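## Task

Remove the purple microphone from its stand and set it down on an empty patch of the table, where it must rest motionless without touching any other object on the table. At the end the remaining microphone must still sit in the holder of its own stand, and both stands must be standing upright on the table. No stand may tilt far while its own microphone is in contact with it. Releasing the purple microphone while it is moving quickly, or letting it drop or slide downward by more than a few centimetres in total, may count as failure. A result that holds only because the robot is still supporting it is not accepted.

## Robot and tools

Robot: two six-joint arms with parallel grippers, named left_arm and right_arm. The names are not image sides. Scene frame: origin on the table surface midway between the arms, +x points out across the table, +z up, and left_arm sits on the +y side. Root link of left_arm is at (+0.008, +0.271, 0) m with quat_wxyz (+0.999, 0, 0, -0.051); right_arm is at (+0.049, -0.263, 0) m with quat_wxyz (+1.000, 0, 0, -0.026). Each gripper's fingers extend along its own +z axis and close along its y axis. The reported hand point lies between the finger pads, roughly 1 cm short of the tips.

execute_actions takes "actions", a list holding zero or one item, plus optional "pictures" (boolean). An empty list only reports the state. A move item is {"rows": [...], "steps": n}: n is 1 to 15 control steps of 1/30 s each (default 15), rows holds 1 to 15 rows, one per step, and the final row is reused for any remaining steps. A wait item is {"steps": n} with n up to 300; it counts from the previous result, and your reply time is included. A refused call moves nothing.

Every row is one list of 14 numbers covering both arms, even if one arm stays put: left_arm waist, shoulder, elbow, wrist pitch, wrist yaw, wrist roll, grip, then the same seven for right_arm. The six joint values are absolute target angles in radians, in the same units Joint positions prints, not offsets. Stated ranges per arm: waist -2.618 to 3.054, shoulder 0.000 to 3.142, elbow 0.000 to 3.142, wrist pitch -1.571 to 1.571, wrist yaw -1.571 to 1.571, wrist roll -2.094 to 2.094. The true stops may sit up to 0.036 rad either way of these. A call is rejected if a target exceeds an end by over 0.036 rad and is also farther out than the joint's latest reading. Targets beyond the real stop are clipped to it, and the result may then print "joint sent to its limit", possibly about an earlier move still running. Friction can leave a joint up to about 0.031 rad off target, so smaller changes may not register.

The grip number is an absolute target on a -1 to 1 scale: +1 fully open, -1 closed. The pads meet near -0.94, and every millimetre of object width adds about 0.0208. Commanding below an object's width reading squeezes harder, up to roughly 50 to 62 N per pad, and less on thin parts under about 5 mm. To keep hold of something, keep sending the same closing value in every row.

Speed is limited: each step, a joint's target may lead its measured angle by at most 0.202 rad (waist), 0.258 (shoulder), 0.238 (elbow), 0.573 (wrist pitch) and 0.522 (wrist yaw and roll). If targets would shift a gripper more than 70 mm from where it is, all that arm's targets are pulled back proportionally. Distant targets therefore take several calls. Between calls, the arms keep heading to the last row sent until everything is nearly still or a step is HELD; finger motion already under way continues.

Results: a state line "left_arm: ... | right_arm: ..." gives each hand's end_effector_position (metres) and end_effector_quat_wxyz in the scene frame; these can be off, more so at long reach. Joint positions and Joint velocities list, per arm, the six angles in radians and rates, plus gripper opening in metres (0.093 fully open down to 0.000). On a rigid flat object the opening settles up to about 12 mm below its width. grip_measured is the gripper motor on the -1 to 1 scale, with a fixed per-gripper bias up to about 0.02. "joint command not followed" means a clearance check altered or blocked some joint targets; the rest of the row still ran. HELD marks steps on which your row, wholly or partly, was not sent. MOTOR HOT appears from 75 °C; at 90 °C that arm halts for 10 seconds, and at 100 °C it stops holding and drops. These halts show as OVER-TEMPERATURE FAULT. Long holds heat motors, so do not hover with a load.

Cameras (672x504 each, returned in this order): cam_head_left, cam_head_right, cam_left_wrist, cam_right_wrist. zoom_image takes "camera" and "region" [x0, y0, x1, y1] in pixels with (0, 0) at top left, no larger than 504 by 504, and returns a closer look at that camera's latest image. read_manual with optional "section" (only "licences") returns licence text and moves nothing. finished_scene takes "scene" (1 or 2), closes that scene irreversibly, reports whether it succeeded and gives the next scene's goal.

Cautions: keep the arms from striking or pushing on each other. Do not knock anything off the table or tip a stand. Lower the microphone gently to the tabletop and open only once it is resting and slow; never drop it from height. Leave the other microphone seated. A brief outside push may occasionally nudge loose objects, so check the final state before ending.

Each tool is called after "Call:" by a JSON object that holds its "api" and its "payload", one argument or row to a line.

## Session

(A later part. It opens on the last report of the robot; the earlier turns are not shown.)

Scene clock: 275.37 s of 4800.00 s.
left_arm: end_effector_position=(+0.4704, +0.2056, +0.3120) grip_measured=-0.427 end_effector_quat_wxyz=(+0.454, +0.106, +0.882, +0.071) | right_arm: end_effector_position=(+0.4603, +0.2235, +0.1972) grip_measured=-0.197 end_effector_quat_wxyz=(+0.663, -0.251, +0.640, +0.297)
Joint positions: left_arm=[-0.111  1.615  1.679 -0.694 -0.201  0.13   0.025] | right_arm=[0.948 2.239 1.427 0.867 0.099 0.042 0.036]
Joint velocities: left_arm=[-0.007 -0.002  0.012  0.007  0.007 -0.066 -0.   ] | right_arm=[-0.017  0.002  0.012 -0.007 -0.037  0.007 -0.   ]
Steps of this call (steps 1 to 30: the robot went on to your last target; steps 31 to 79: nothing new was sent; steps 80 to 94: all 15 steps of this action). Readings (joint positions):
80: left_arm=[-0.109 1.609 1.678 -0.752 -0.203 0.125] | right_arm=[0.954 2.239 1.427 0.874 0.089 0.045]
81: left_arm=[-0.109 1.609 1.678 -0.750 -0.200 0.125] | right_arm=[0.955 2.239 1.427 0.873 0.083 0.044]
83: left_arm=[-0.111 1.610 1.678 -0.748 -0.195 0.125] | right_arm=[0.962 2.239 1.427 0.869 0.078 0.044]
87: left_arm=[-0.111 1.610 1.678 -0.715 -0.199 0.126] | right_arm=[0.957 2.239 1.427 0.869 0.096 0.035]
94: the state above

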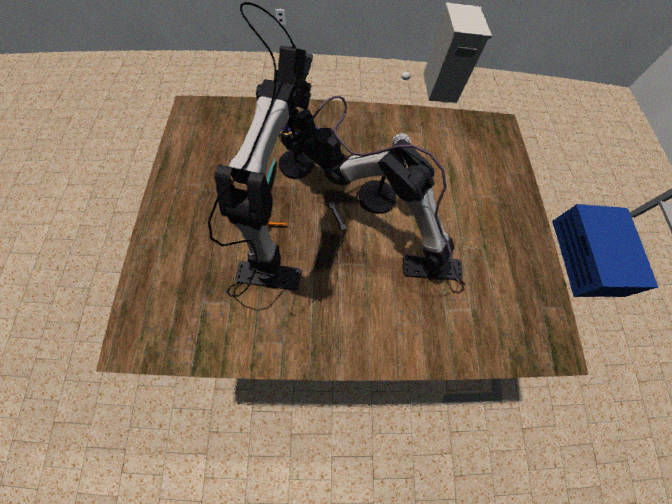

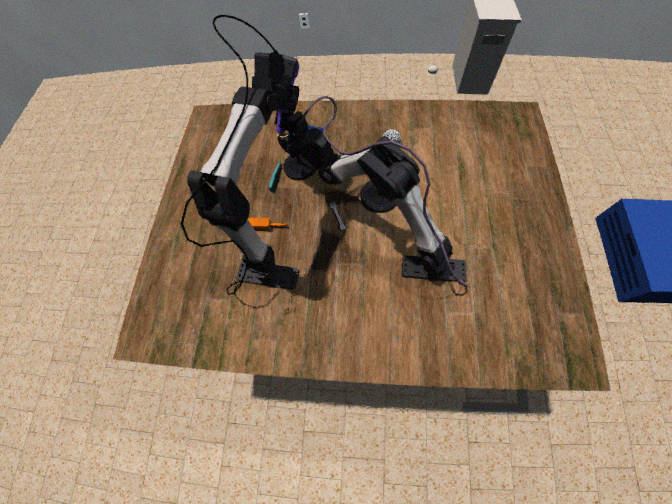

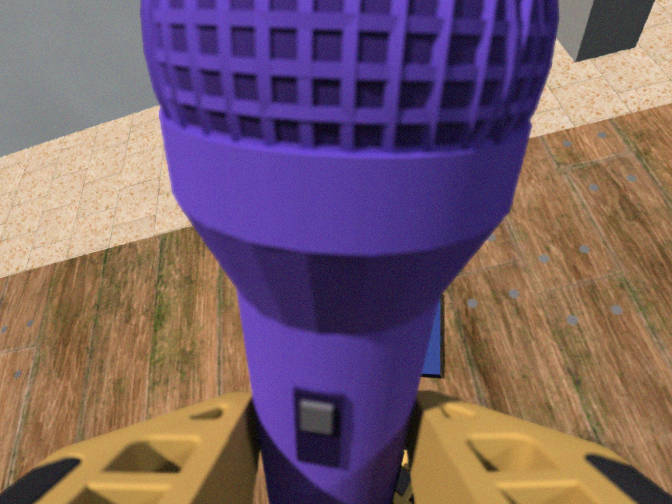

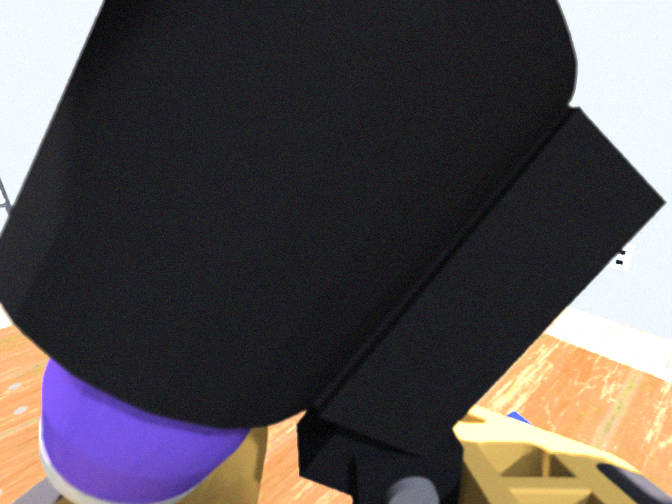

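Call:
{"api": "execute_actions", "payload": {
  "actions": [
    {"rows":[[-0.11,1.62,1.7,-0.65,-0.2,0.13,-0.9,0.95,2.24,1.427,0.87,0.1,0.04,-0.8],[-0.11,1.62,1.7,-0.65,-0.2,0.13,-0.9,0.95,2.24,1.427,0.87,0.1,0.04,-0.8],[-0.11,1.62,1.7,-0.65,-0.2,0.13,-0.9,0.95,2.24,1.427,0.87,0.1,0.04,-0.8],[-0.11,1.62,1.7,-0.65,-0.2,0.13,-0.9,0.95,2.24,1.427,0.87,0.1,0.04,-0.8],[-0.11,1.68,1.8,-0.62,-0.2,0.13,-0.9,0.95,2.24,1.427,0.85,0.1,0.04,-0.8],[-0.11,1.68,1.8,-0.62,-0.2,0.13,-0.9,0.95,2.24,1.427,0.85,0.1,0.04,-0.8],[-0.11,1.68,1.8,-0.62,-0.2,0.13,-0.9,0.95,2.24,1.427,0.85,0.1,0.04,-0.8],[-0.11,1.68,1.8,-0.62,-0.2,0.13,-0.9,0.95,2.24,1.427,0.85,0.1,0.04,-0.8],[-0.11,1.75,1.95,-0.65,-0.2,0.13,-0.9,0.95,2.24,1.427,0.85,0.1,0.04,-0.8]],"steps":15}
  ]
}}

Scene clock: 278.97 s of 4800.00 s.
left_arm: end_effector_position=(+0.4949, +0.1957, +0.3134) grip_measured=-0.427 end_effector_quat_wxyz=(+0.432, +0.129, +0.890, +0.071) | right_arm: end_effector_position=(+0.4742, +0.2109, +0.1980) grip_measured=-0.749 end_effector_quat_wxyz=(+0.673, -0.242, +0.642, +0.276)
Joint positions: left_arm=[-0.114  1.76   1.889 -0.807 -0.184  0.16   0.025] | right_arm=[0.924 2.239 1.427 0.871 0.123 0.022 0.009]
Joint velocities: left_arm=[ 0.007  0.012  0.061 -0.212 -0.022 -0.037 -0.001] | right_arm=[ 0.007 -0.012 -0.007  0.066 -0.066 -0.051 -0.001]
Steps of this call (steps 1 to 15: the robot went on to your last target; steps 16 to 93: nothing new was sent; steps 94 to 108: all 15 steps of this action). Readings (joint positions):
94: left_arm=[-0.111 1.615 1.679 -0.697 -0.202 0.132] | right_arm=[0.948 2.239 1.427 0.866 0.106 0.042]
95: left_arm=[-0.111 1.615 1.679 -0.702 -0.206 0.137] | right_arm=[0.944 2.239 1.427 0.864 0.112 0.038]
97: left_arm=[-0.113 1.615 1.679 -0.698 -0.201 0.148] | right_arm=[0.940 2.239 1.427 0.862 0.112 0.017]
101: left_arm=[-0.113 1.668 1.746 -0.728 -0.197 0.159] | right_arm=[0.935 2.239 1.427 0.861 0.117 0.006]
108: the state above

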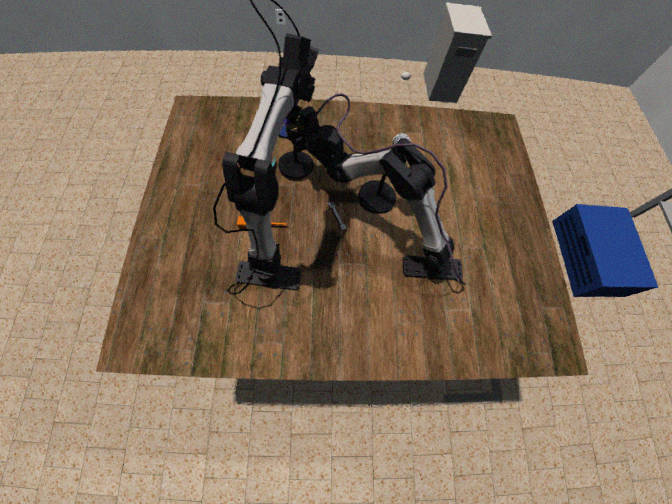

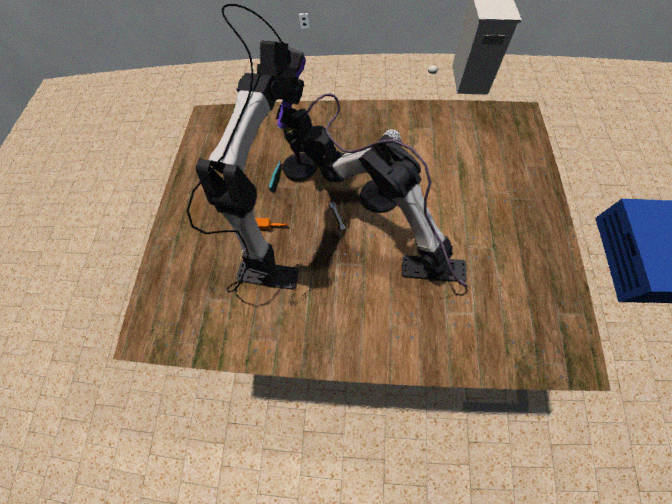

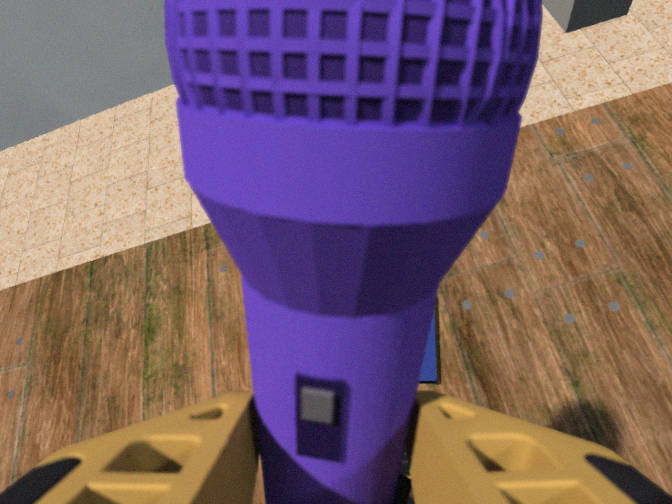

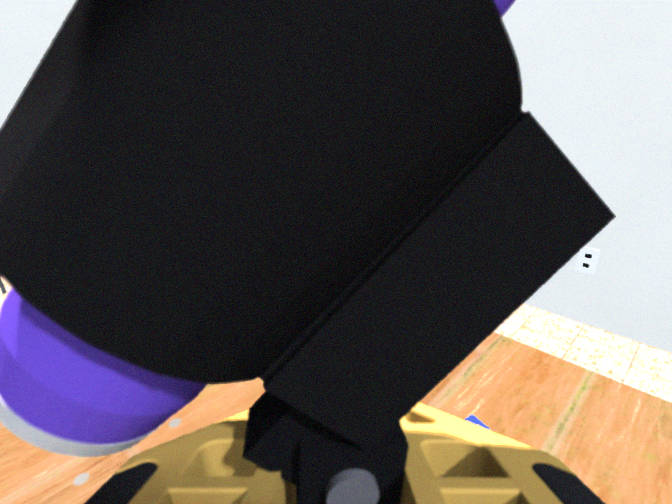

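Call:
{"api": "execute_actions", "payload": {
  "actions": [
    {"rows":[[-0.11,1.72,1.89,-0.55,-0.19,0.16,-0.9,0.99,2.24,1.427,0.86,0.0,0.03,-0.8]],"steps":15}
  ]
}}

Scene clock: 280.70 s of 4800.00 s.
left_arm: end_effector_position=(+0.4935, +0.1964, +0.3134) grip_measured=-0.427 end_effector_quat_wxyz=(+0.433, +0.135, +0.888, +0.075) | right_arm: end_effector_position=(+0.4713, +0.2137, +0.1982) grip_measured=-0.749 end_effector_quat_wxyz=(+0.671, -0.247, +0.640, +0.281)
Joint positions: left_arm=[-0.114  1.75   1.874 -0.799 -0.186  0.175  0.025] | right_arm=[0.927 2.239 1.427 0.872 0.11  0.022 0.009]
Joint velocities: left_arm=[-0.002 -0.017  0.012 -0.081  0.007 -0.022  0.   ] | right_arm=[-0.012  0.002  0.017  0.051 -0.051  0.066 -0.001]
Steps of this call (steps 1 to 15: the robot went on to your last target; steps 16 to 37: nothing new was sent; steps 38 to 52: all 15 steps of this action). Readings (joint positions):
38: left_arm=[-0.114 1.758 1.889 -0.810 -0.182 0.164] | right_arm=[0.926 2.239 1.427 0.872 0.116 0.023]
39: left_arm=[-0.114 1.756 1.883 -0.805 -0.184 0.169] | right_arm=[0.927 2.239 1.427 0.872 0.113 0.023]
41: left_arm=[-0.114 1.753 1.877 -0.801 -0.186 0.173] | right_arm=[0.927 2.239 1.427 0.872 0.112 0.023]
45: left_arm=[-0.114 1.750 1.874 -0.799 -0.186 0.175] | right_arm=[0.927 2.239 1.427 0.872 0.110 0.022]
52: the state above

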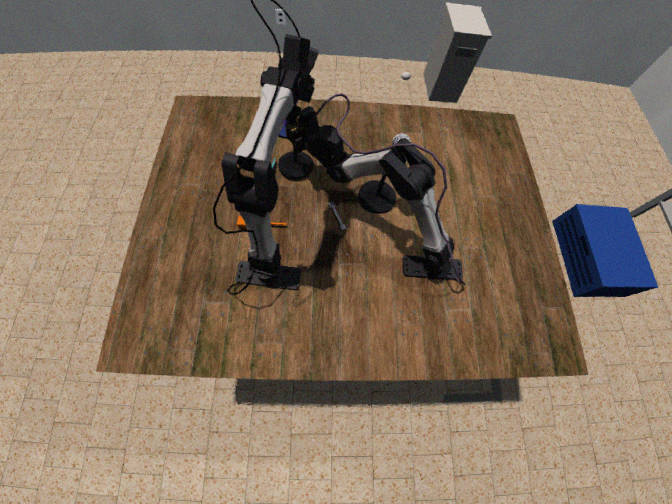

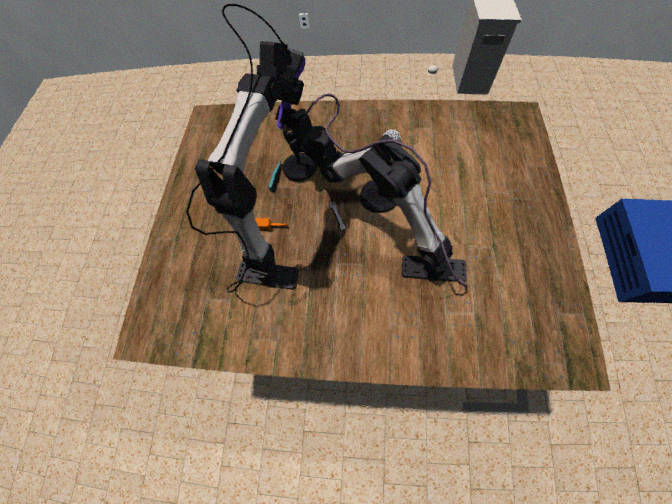

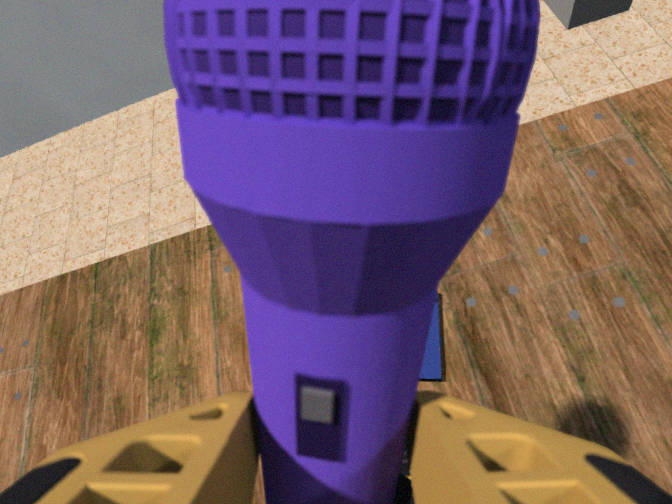

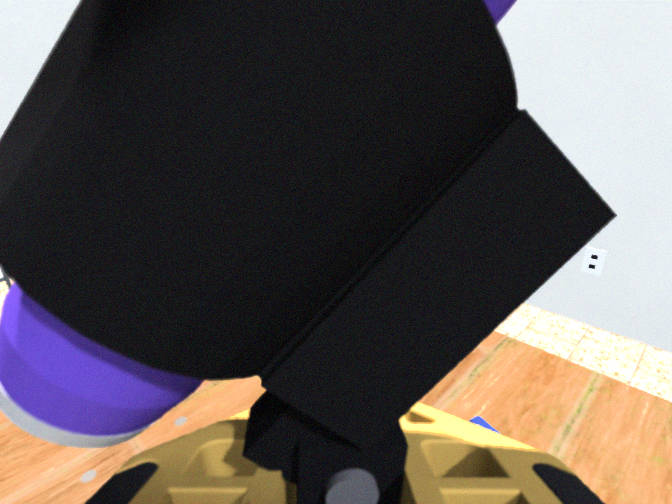

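Call:
{"api": "execute_actions", "payload": {
  "actions": [
    {"rows":[[-0.11,1.74,1.88,-0.6,-0.0,0.16,-0.9,0.96,2.24,1.427,0.86,0.05,0.03,-0.8],[-0.11,1.74,1.88,-0.6,-0.0,0.16,-0.9,0.96,2.24,1.427,0.86,0.05,0.03,-0.8],[-0.11,1.74,1.88,-0.6,-0.0,0.16,-0.9,0.96,2.24,1.427,0.86,0.05,0.03,-0.8],[-0.11,1.74,1.88,-0.6,-0.0,0.16,-0.9,0.96,2.24,1.427,0.86,0.05,0.03,-0.8],[-0.11,1.74,1.88,-0.6,-0.38,0.16,-0.9,0.96,2.24,1.427,0.86,0.05,0.03,-0.8],[-0.11,1.74,1.88,-0.6,-0.38,0.16,-0.9,0.96,2.24,1.427,0.86,0.05,0.03,-0.8],[-0.11,1.74,1.88,-0.6,-0.38,0.16,-0.9,0.96,2.24,1.427,0.86,0.05,0.03,-0.8],[-0.11,1.74,1.88,-0.6,-0.38,0.16,-0.9,0.96,2.24,1.427,0.86,0.05,0.03,-0.8],[-0.11,1.74,1.88,-0.6,-0.0,0.16,-0.9,0.96,2.24,1.427,0.86,0.05,0.03,-0.8],[-0.11,1.74,1.88,-0.6,-0.0,0.16,-0.9,0.96,2.24,1.427,0.86,0.05,0.03,-0.8],[-0.11,1.74,1.88,-0.6,-0.0,0.16,-0.9,0.96,2.24,1.427,0.86,0.05,0.03,-0.8],[-0.11,1.74,1.88,-0.6,-0.0,0.16,-0.9,0.96,2.24,1.427,0.86,0.05,0.03,-0.8],[-0.11,1.74,1.88,-0.6,-0.38,0.16,-0.9,0.96,2.24,1.427,0.86,0.05,0.03,-0.8],[-0.11,1.74,1.88,-0.6,-0.38,0.16,-0.9,0.96,2.24,1.427,0.86,0.05,0.03,-0.8],[-0.11,1.74,1.88,-0.6,-0.19,0.16,-0.9,0.96,2.24,1.427,0.86,0.05,0.03,-0.8]],"steps":15}
  ]
}}

Scene clock: 286.57 s of 4800.00 s.
left_arm: end_effector_position=(+0.4951, +0.1966, +0.3139) grip_measured=-0.427 end_effector_quat_wxyz=(+0.436, +0.137, +0.886, +0.079) | right_arm: end_effector_position=(+0.4717, +0.2135, +0.1986) grip_measured=-0.749 end_effector_quat_wxyz=(+0.671, -0.250, +0.638, +0.282)
Joint positions: left_arm=[-0.115  1.75   1.868 -0.784 -0.192  0.184  0.025] | right_arm=[0.924 2.239 1.427 0.874 0.101 0.018 0.009]
Joint velocities: left_arm=[ 0.002  0.007  0.017 -0.037  0.198  0.051 -0.001] | right_arm=[ 0.027 -0.007 -0.007 -0.037  0.154 -0.066  0.   ]
MOTOR HOT: a motor of the left arm reached 75 °C. Now the hottest motor of the left arm, joint 4 (wrist pitch), reports 79 °C. The controller's stop level is 90 °C. To cool a motor, set the load down, stop pushing, or move to a pose that needs little force.
Steps of this call (steps 1 to 15: the robot went on to your last target; steps 16 to 100: nothing new was sent; then 2.03 s passed at rest; steps 101 to 115: all 15 steps of this action). Readings (joint positions):
101: left_arm=[-0.113 1.750 1.874 -0.799 -0.166 0.178] | right_arm=[0.926 2.239 1.427 0.872 0.114 0.022]
102: left_arm=[-0.110 1.750 1.874 -0.796 -0.146 0.185] | right_arm=[0.924 2.239 1.427 0.873 0.117 0.022]
104: left_arm=[-0.106 1.750 1.874 -0.787 -0.121 0.196] | right_arm=[0.921 2.239 1.427 0.874 0.118 0.025]
108: left_arm=[-0.121 1.750 1.868 -0.792 -0.225 0.178] | right_arm=[0.926 2.239 1.427 0.872 0.102 0.018]
115: the state above

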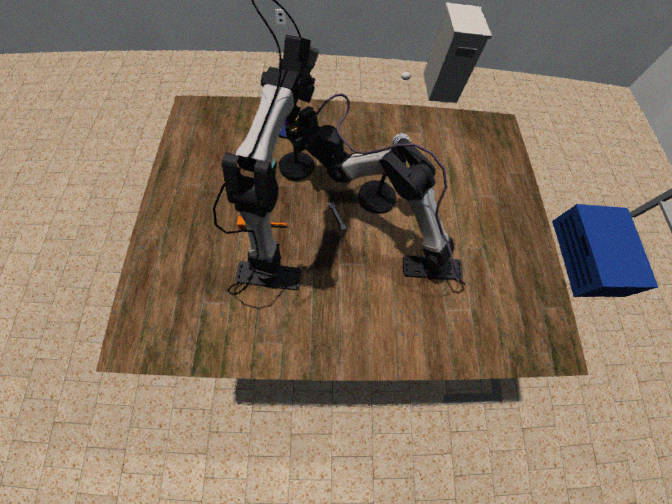

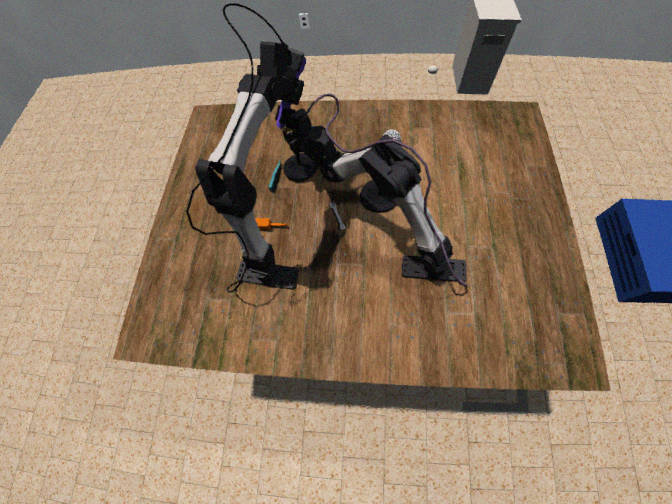

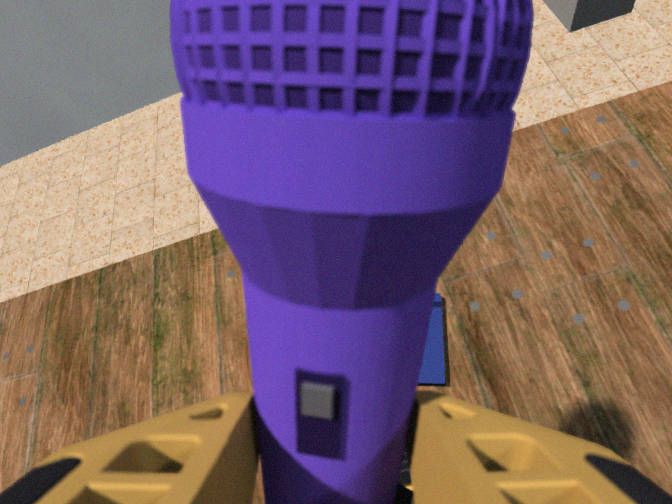

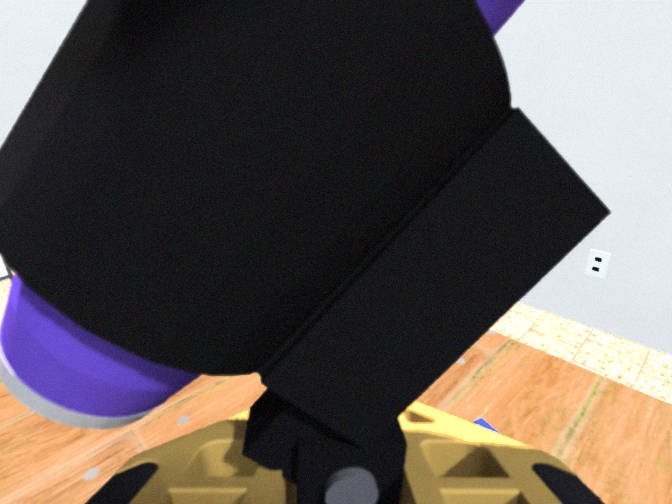

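Call:
{"api": "execute_actions", "payload": {
  "actions": [
    {"rows":[[-0.11,1.7,1.8,-0.76,-0.2,0.15,-0.9,0.94,2.24,1.427,0.87,0.1,0.03,-0.8],[-0.11,1.7,1.8,-0.76,-0.2,0.15,-0.9,0.94,2.24,1.427,0.87,0.1,0.03,-0.8],[-0.11,1.65,1.72,-0.72,-0.2,0.14,-0.9,0.95,2.24,1.427,0.87,0.1,0.04,-0.8],[-0.11,1.63,1.69,-0.7,-0.2,0.13,-0.9,0.95,2.24,1.427,0.87,0.1,0.04,-0.8],[-0.11,1.63,1.69,-0.7,-0.2,0.13,-0.9,0.95,2.24,1.427,0.87,0.1,0.04,-0.8],[-0.11,1.63,1.69,-0.7,-0.2,0.13,-0.9,0.95,2.24,1.427,0.87,0.1,0.04,-0.8],[-0.11,1.63,1.69,-0.7,-0.2,0.13,-0.9,0.95,2.24,1.427,0.87,0.1,0.04,0.7],[-0.11,1.63,1.69,-0.7,-0.2,0.13,-0.9,0.95,2.24,1.427,0.87,0.1,0.04,0.7],[-0.11,1.63,1.69,-0.7,-0.2,0.13,-0.9,0.95,2.24,1.427,0.87,0.1,0.04,0.7],[-0.11,1.63,1.69,-0.7,-0.2,0.13,-0.9,0.95,2.24,1.427,0.87,0.1,0.04,0.7],[-0.11,1.63,1.69,-0.7,-0.2,0.13,-0.9,0.95,2.24,1.427,0.87,0.1,0.04,0.7],[-0.11,1.63,1.69,-0.7,-0.2,0.13,-0.9,0.95,2.24,1.427,0.87,0.1,0.04,0.7],[-0.11,1.63,1.69,-0.7,-0.2,0.13,-0.9,0.95,2.24,1.427,0.87,0.1,0.04,0.7],[-0.11,1.63,1.69,-0.7,-0.2,0.13,-0.9,0.95,2.24,1.427,0.91,0.1,0.2,0.7]],"steps":15}
  ]
}}

Call:
{"api": "execute_actions", "payload": {
  "actions": [
    {"rows":[[-0.11,1.63,1.69,-0.7,-0.2,0.13,-0.9,0.95,2.24,1.427,0.91,0.1,0.2,0.7],[-0.11,1.63,1.69,-0.7,-0.2,0.13,-0.9,0.95,2.24,1.427,0.91,0.1,0.2,0.7],[-0.11,1.63,1.69,-0.7,-0.2,0.13,-0.9,0.95,2.24,1.427,0.91,0.1,0.2,0.7],[-0.11,1.63,1.69,-0.7,-0.2,0.13,-0.9,0.95,2.24,1.427,0.91,0.1,0.2,0.7],[-0.11,1.63,1.69,-0.7,-0.2,0.13,-0.9,0.95,2.24,1.427,0.91,0.1,0.2,0.7],[-0.11,1.63,1.69,-0.7,-0.2,0.13,-0.9,0.95,2.24,1.427,0.91,0.1,0.2,-0.2]],"steps":15}
  ]
}}

Scene clock: 295.30 s of 4800.00 s.
left_arm: end_effector_position=(+0.4714, +0.2037, +0.3116) grip_measured=-0.427 end_effector_quat_wxyz=(+0.445, +0.119, +0.885, +0.073) | right_arm: end_effector_position=(+0.4606, +0.2230, +0.1995) grip_measured=+0.698 end_effector_quat_wxyz=(+0.660, -0.235, +0.642, +0.311)
Joint positions: left_arm=[-0.112  1.634  1.713 -0.728 -0.195  0.151  0.025] | right_arm=[0.948 2.239 1.427 0.877 0.102 0.083 0.079]
Joint velocities: left_arm=[-0.007 -0.007 -0.007 -0.007 -0.081 -0.095 -0.   ] | right_arm=[ 0.007  0.002 -0.002  0.168  0.022  0.755  0.   ]
MOTOR HOT: still on. Now the hottest motor of the left arm, joint 4 (wrist pitch), reports 82 °C; the controller's stop level is 90 °C.
Steps of this call (steps 1 to 15: the robot went on to your last target; steps 16 to 100: nothing new was sent; then 4.90 s passed at rest; steps 101 to 115: all 15 steps of this action). Readings (joint positions):
101: left_arm=[-0.115 1.744 1.857 -0.782 -0.185 0.184] | right_arm=[0.923 2.239 1.427 0.874 0.106 0.017]
102: left_arm=[-0.115 1.734 1.843 -0.778 -0.188 0.184] | right_arm=[0.924 2.239 1.427 0.874 0.104 0.015]
104: left_arm=[-0.115 1.687 1.780 -0.747 -0.195 0.180] | right_arm=[0.932 2.239 1.427 0.872 0.103 0.012]
108: left_arm=[-0.111 1.634 1.720 -0.734 -0.207 0.166] | right_arm=[0.946 2.239 1.427 0.864 0.102 0.015]
115: the state above

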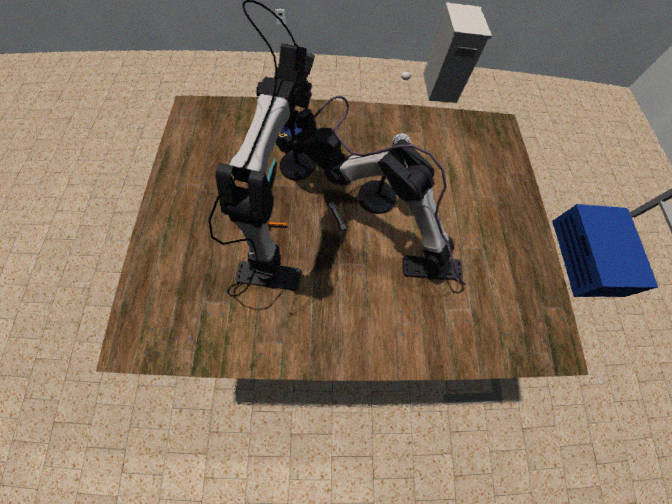

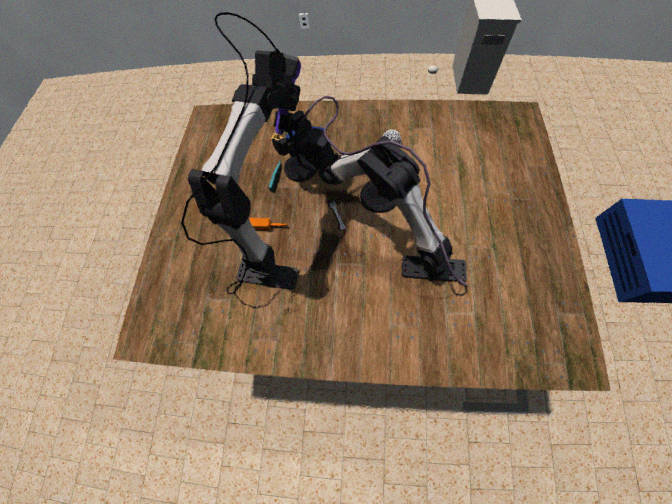

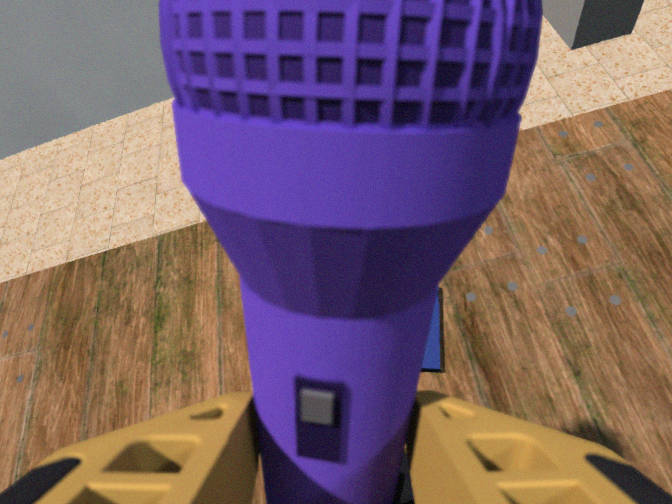

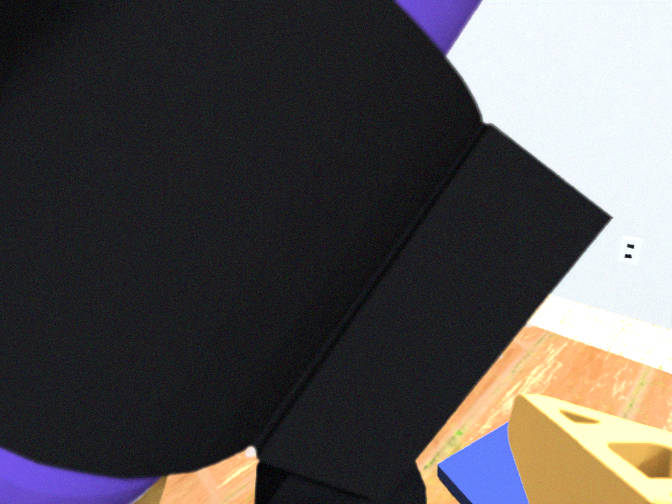

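Scene clock: 295.80 s of 4800.00 s.
left_arm: end_effector_position=(+0.4735, +0.2018, +0.3145) grip_measured=-0.427 end_effector_quat_wxyz=(+0.452, +0.117, +0.882, +0.067) | right_arm: end_effector_position=(+0.4578, +0.2253, +0.2013) grip_measured=-0.197 end_effector_quat_wxyz=(+0.646, -0.209, +0.648, +0.345)
Joint positions: left_arm=[-0.112  1.634  1.713 -0.712 -0.186  0.144  0.025] | right_arm=[0.952 2.24  1.427 0.885 0.096 0.173 0.036]
Joint velocities: left_arm=[ 0.012  0.002 -0.017 -0.022  0.022  0.007 -0.001] | right_arm=[ 0.007 -0.007  0.007  0.007  0.007  0.095 -0.001]
MOTOR HOT: still on. Now the hottest motor of the left arm, joint 4 (wrist pitch), reports 82 °C; the controller's stop level is 90 °C.
Steps of this call (steps 1 to 15: all 15 steps of this action). Readings (joint positions):
1: left_arm=[-0.112 1.634 1.713 -0.728 -0.195 0.151] | right_arm=[0.948 2.239 1.427 0.883 0.102 0.106]
2: left_arm=[-0.112 1.634 1.713 -0.728 -0.195 0.150] | right_arm=[0.948 2.239 1.427 0.888 0.102 0.124]
4: left_arm=[-0.112 1.634 1.713 -0.728 -0.195 0.150] | right_arm=[0.948 2.239 1.427 0.894 0.102 0.149]
8: left_arm=[-0.112 1.634 1.713 -0.715 -0.185 0.142] | right_arm=[0.954 2.239 1.427 0.891 0.089 0.170]
15: the state above

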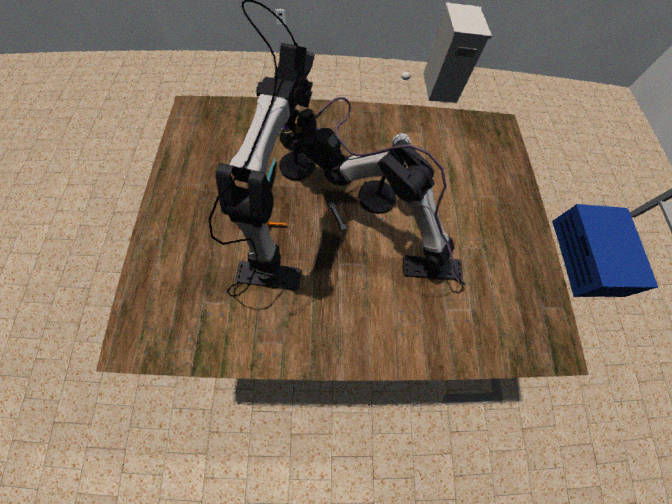

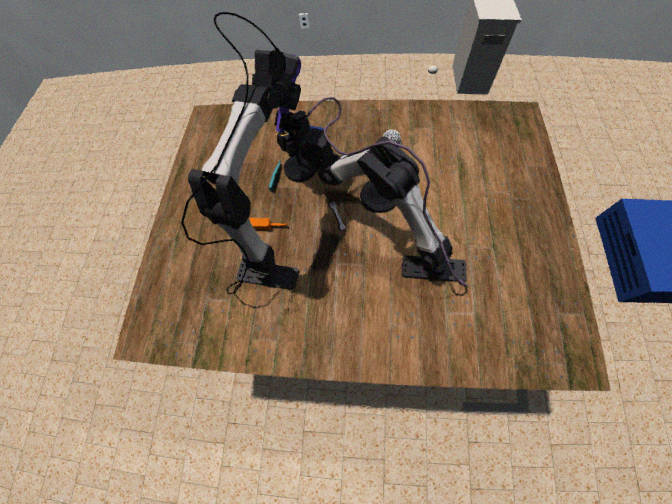

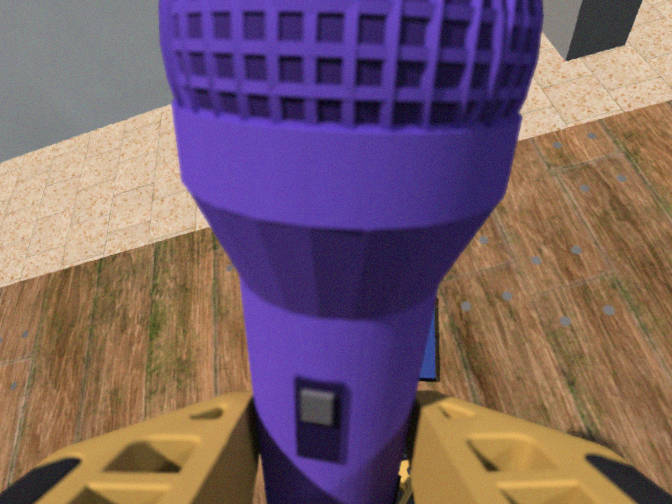

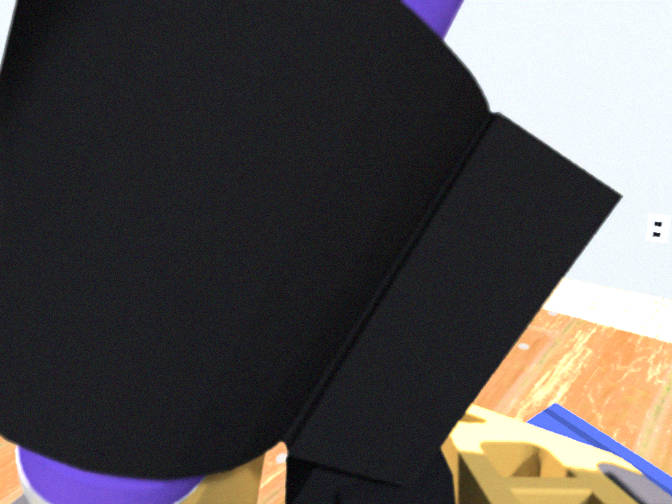

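Call:
{"api": "execute_actions", "payload": {
  "actions": [
    {"rows":[[-0.112,1.634,1.713,-0.72,-0.19,0.145,-0.9,0.95,2.24,1.427,0.885,0.1,0.17,1],[-0.112,1.634,1.713,-0.72,-0.19,0.145,-0.9,0.95,2.24,1.427,0.885,0.1,0.17,1],[-0.112,1.634,1.713,-0.72,-0.19,0.145,-0.9,0.95,2.24,1.427,0.885,0.1,0.17,1],[-0.112,1.634,1.713,-0.72,-0.19,0.145,-0.9,0.95,2.24,1.427,0.885,0.1,0.17,1],[-0.112,1.634,1.713,-0.72,-0.19,0.145,-0.9,0.95,2.24,1.427,0.885,0.1,0.17,1],[-0.112,1.634,1.713,-0.72,-0.19,0.145,-0.9,0.95,2.24,1.427,0.885,0.1,0.17,1],[-0.112,1.634,1.713,-0.72,-0.19,0.145,-0.9,0.95,2.24,1.427,0.885,0.1,0.17,1],[-0.112,1.634,1.713,-0.72,-0.19,0.145,-0.9,0.95,2.15,1.32,0.85,0.1,0.1,1],[-0.112,1.634,1.713,-0.72,-0.19,0.145,-0.9,0.95,2.15,1.32,0.85,0.1,0.1,1],[-0.112,1.634,1.713,-0.72,-0.19,0.145,-0.9,0.95,2.06,1.2,0.82,0.1,0.0,1]],"steps":15}
  ]
}}

Call:
{"api": "execute_actions", "payload": {
  "actions": [
    {"rows":[[-0.112,1.634,1.713,-0.72,-0.19,0.145,-0.9,0.9,1.98,1.25,0.75,0.07,-0.95,-1]],"steps":15}
  ]
}}

Scene clock: 318.20 s of 4800.00 s.
left_arm: end_effector_position=(+0.4722, +0.2004, +0.3127) grip_measured=-0.427 end_effector_quat_wxyz=(+0.449, +0.120, +0.883, +0.064) | right_arm: end_effector_position=(+0.4319, +0.1926, +0.2024) grip_measured=+1.000 end_effector_quat_wxyz=(+0.644, -0.262, +0.657, +0.290)
Joint positions: left_arm=[-0.113  1.634  1.713 -0.721 -0.179  0.145  0.025] | right_arm=[0.952 2.067 1.223 0.842 0.097 0.044 0.093]
Joint velocities: left_arm=[ 0.007 -0.022  0.002 -0.007 -0.037 -0.007 -0.001] | right_arm=[ 0.007 -0.115 -0.007 -0.022  0.022 -0.271  0.   ]
MOTOR HOT: cleared. Now the hottest motor of the left arm, joint 4 (wrist pitch), reports 69 °C.
Steps of this call (steps 1 to 15: the robot went on to your last target; steps 16 to 100: nothing new was sent; then 18.57 s passed at rest; steps 101 to 115: all 15 steps of this action). Readings (joint positions):
101: left_arm=[-0.112 1.634 1.713 -0.713 -0.186 0.145] | right_arm=[0.952 2.240 1.427 0.882 0.097 0.172]
102: left_arm=[-0.112 1.634 1.713 -0.716 -0.185 0.146] | right_arm=[0.952 2.240 1.427 0.882 0.097 0.172]
104: left_arm=[-0.113 1.634 1.713 -0.720 -0.180 0.145] | right_arm=[0.952 2.240 1.427 0.883 0.097 0.172]
108: left_arm=[-0.113 1.634 1.713 -0.721 -0.179 0.145] | right_arm=[0.952 2.228 1.410 0.880 0.097 0.162]
115: the state above

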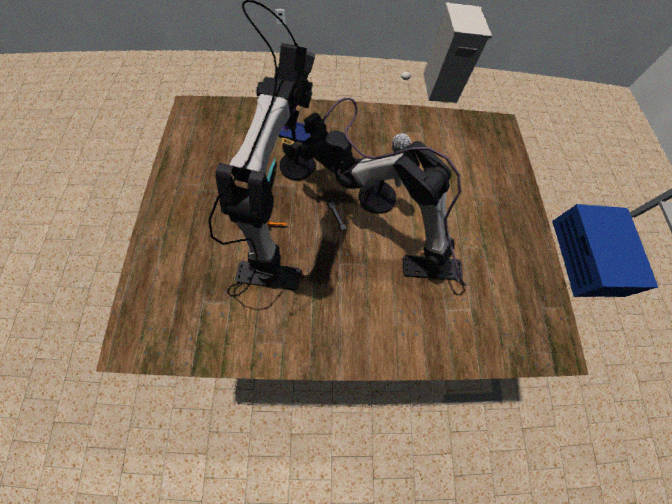

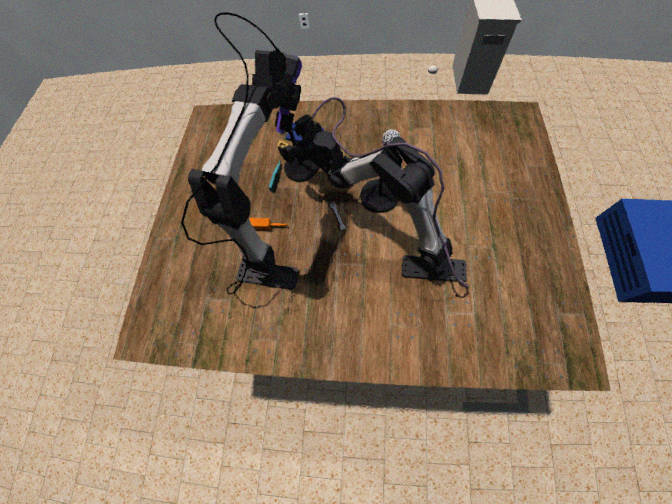

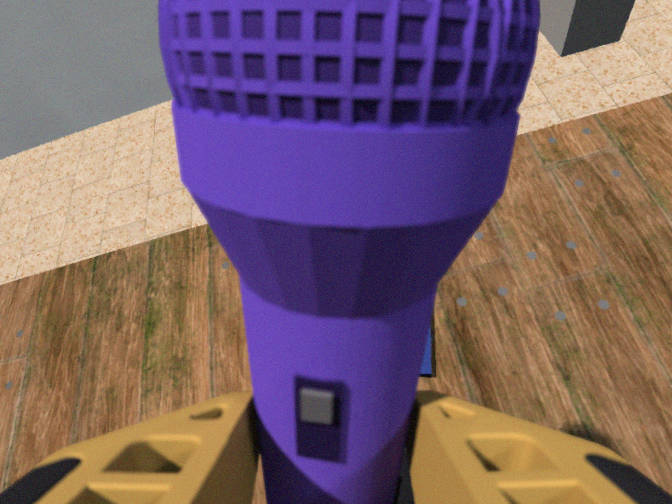

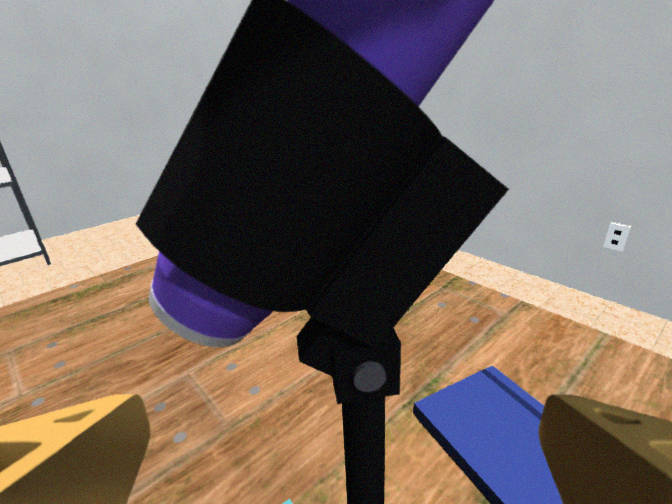

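Scene clock: 318.70 s of 4800.00 s.
left_arm: end_effector_position=(+0.4722, +0.2003, +0.3127) grip_measured=-0.427 end_effector_quat_wxyz=(+0.449, +0.120, +0.883, +0.064) | right_arm: end_effector_position=(+0.4490, +0.1678, +0.2413) grip_measured=-0.990 end_effector_quat_wxyz=(+0.715, -0.513, +0.472, -0.044)
Joint positions: left_arm=[-0.113  1.634  1.713 -0.721 -0.178  0.145  0.025] | right_arm=[ 0.898  1.979  1.238  0.768  0.08  -0.89   0.   ]
Joint velocities: left_arm=[-0.002 -0.012 -0.002  0.081  0.081  0.139 -0.   ] | right_arm=[ 0.012  0.002 -0.002 -0.081  0.022 -0.359  0.   ]
Steps of this call (steps 1 to 15: all 15 steps of this action). Readings (joint positions):
1: left_arm=[-0.113 1.634 1.713 -0.721 -0.179 0.145] | right_arm=[0.947 2.054 1.224 0.827 0.092 -0.040]
2: left_arm=[-0.113 1.634 1.713 -0.721 -0.178 0.145] | right_arm=[0.940 2.039 1.224 0.802 0.086 -0.141]
4: left_arm=[-0.113 1.634 1.713 -0.721 -0.178 0.145] | right_arm=[0.918 2.008 1.224 0.785 0.083 -0.342]
8: left_arm=[-0.113 1.634 1.713 -0.721 -0.178 0.145] | right_arm=[0.898 1.979 1.237 0.784 0.083 -0.685]
15: the state above

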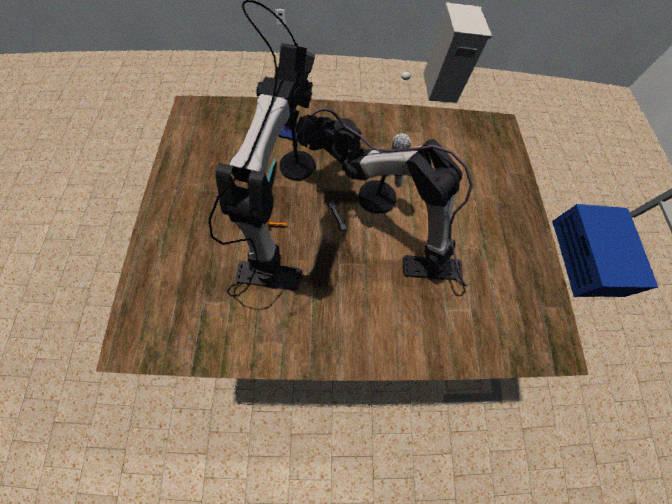

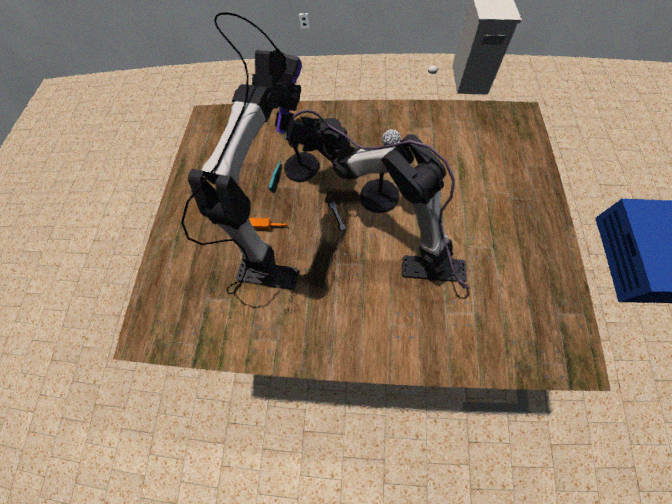

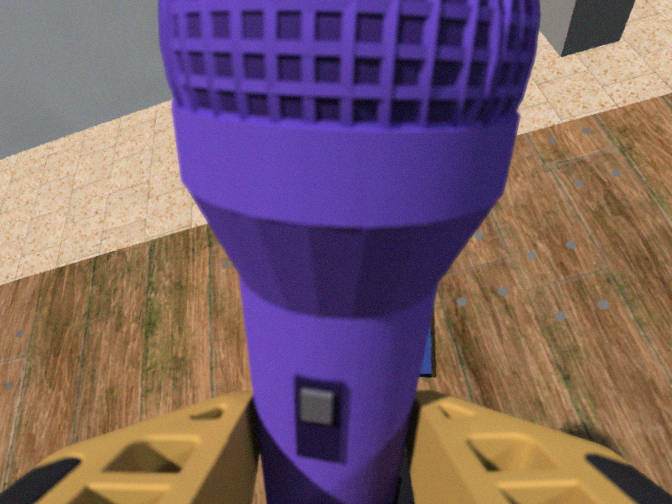

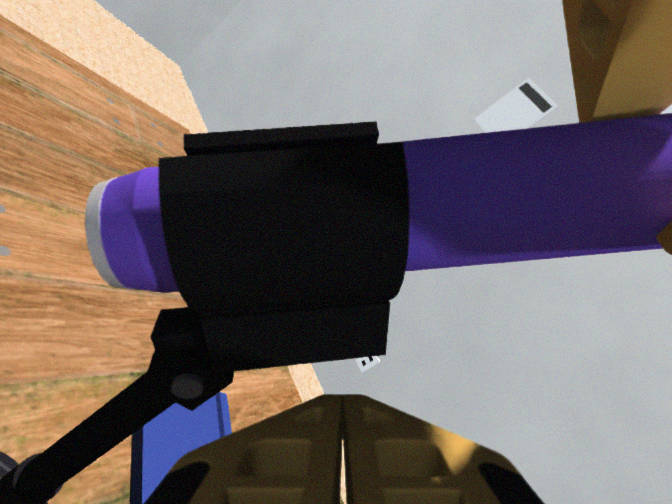

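Call:
{"api": "execute_actions", "payload": {
  "actions": [
    {"rows":[[-0.112,1.634,1.713,-0.72,-0.18,0.145,-0.9,0.9,1.91,1.36,0.55,0.07,-0.95,-1]],"steps":15}
  ]
}}

Scene clock: 325.40 s of 4800.00 s.
left_arm: end_effector_position=(+0.4722, +0.1987, +0.3128) grip_measured=-0.427 end_effector_quat_wxyz=(+0.449, +0.122, +0.883, +0.060) | right_arm: end_effector_position=(+0.4470, +0.1712, +0.2819) grip_measured=-0.990 end_effector_quat_wxyz=(+0.705, -0.538, +0.458, -0.062)
Joint positions: left_arm=[-0.113  1.634  1.713 -0.72  -0.169  0.145  0.025] | right_arm=[ 0.902  1.911  1.344  0.569  0.072 -0.952  0.   ]
Joint velocities: left_arm=[-0.002 -0.002 -0.017  0.022 -0.037 -0.037  0.001] | right_arm=[-0.007  0.022 -0.027 -0.066  0.037  0.037  0.   ]
Steps of this call (steps 1 to 30: the robot went on to your last target; steps 31 to 120: nothing new was sent; then 2.20 s passed at rest; steps 121 to 135: all 15 steps of this action). Readings (joint positions):
121: left_arm=[-0.113 1.634 1.713 -0.721 -0.177 0.145] | right_arm=[0.898 1.974 1.255 0.724 0.079 -0.944]
122: left_arm=[-0.113 1.634 1.713 -0.721 -0.176 0.145] | right_arm=[0.898 1.969 1.281 0.674 0.079 -0.944]
124: left_arm=[-0.113 1.634 1.713 -0.721 -0.174 0.146] | right_arm=[0.898 1.949 1.320 0.625 0.079 -0.944]
128: left_arm=[-0.113 1.634 1.713 -0.718 -0.171 0.144] | right_arm=[0.901 1.911 1.344 0.592 0.072 -0.952]
135: the state above

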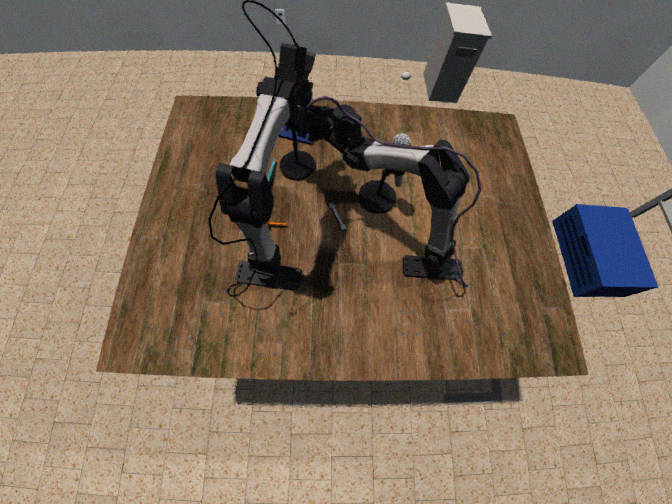

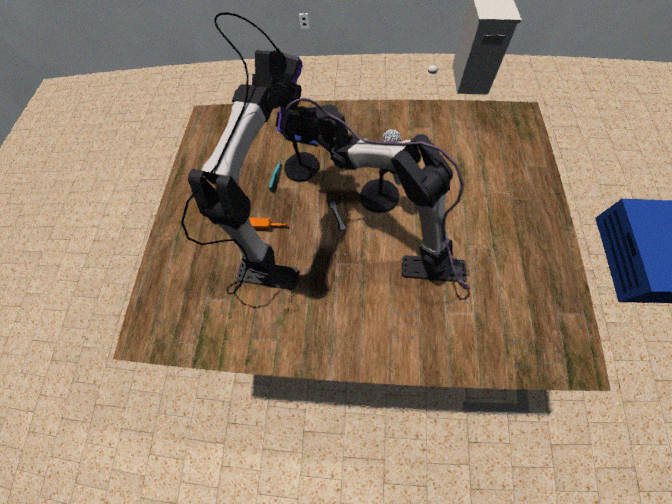

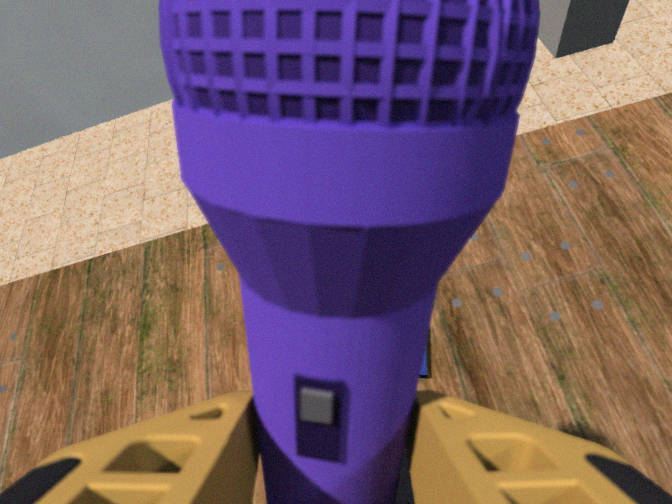

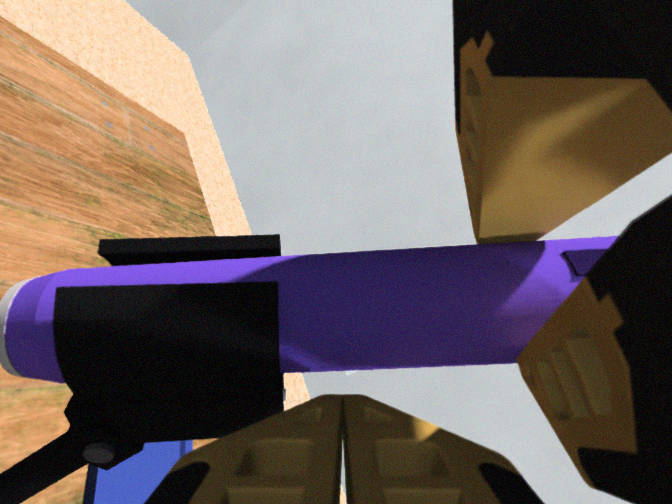

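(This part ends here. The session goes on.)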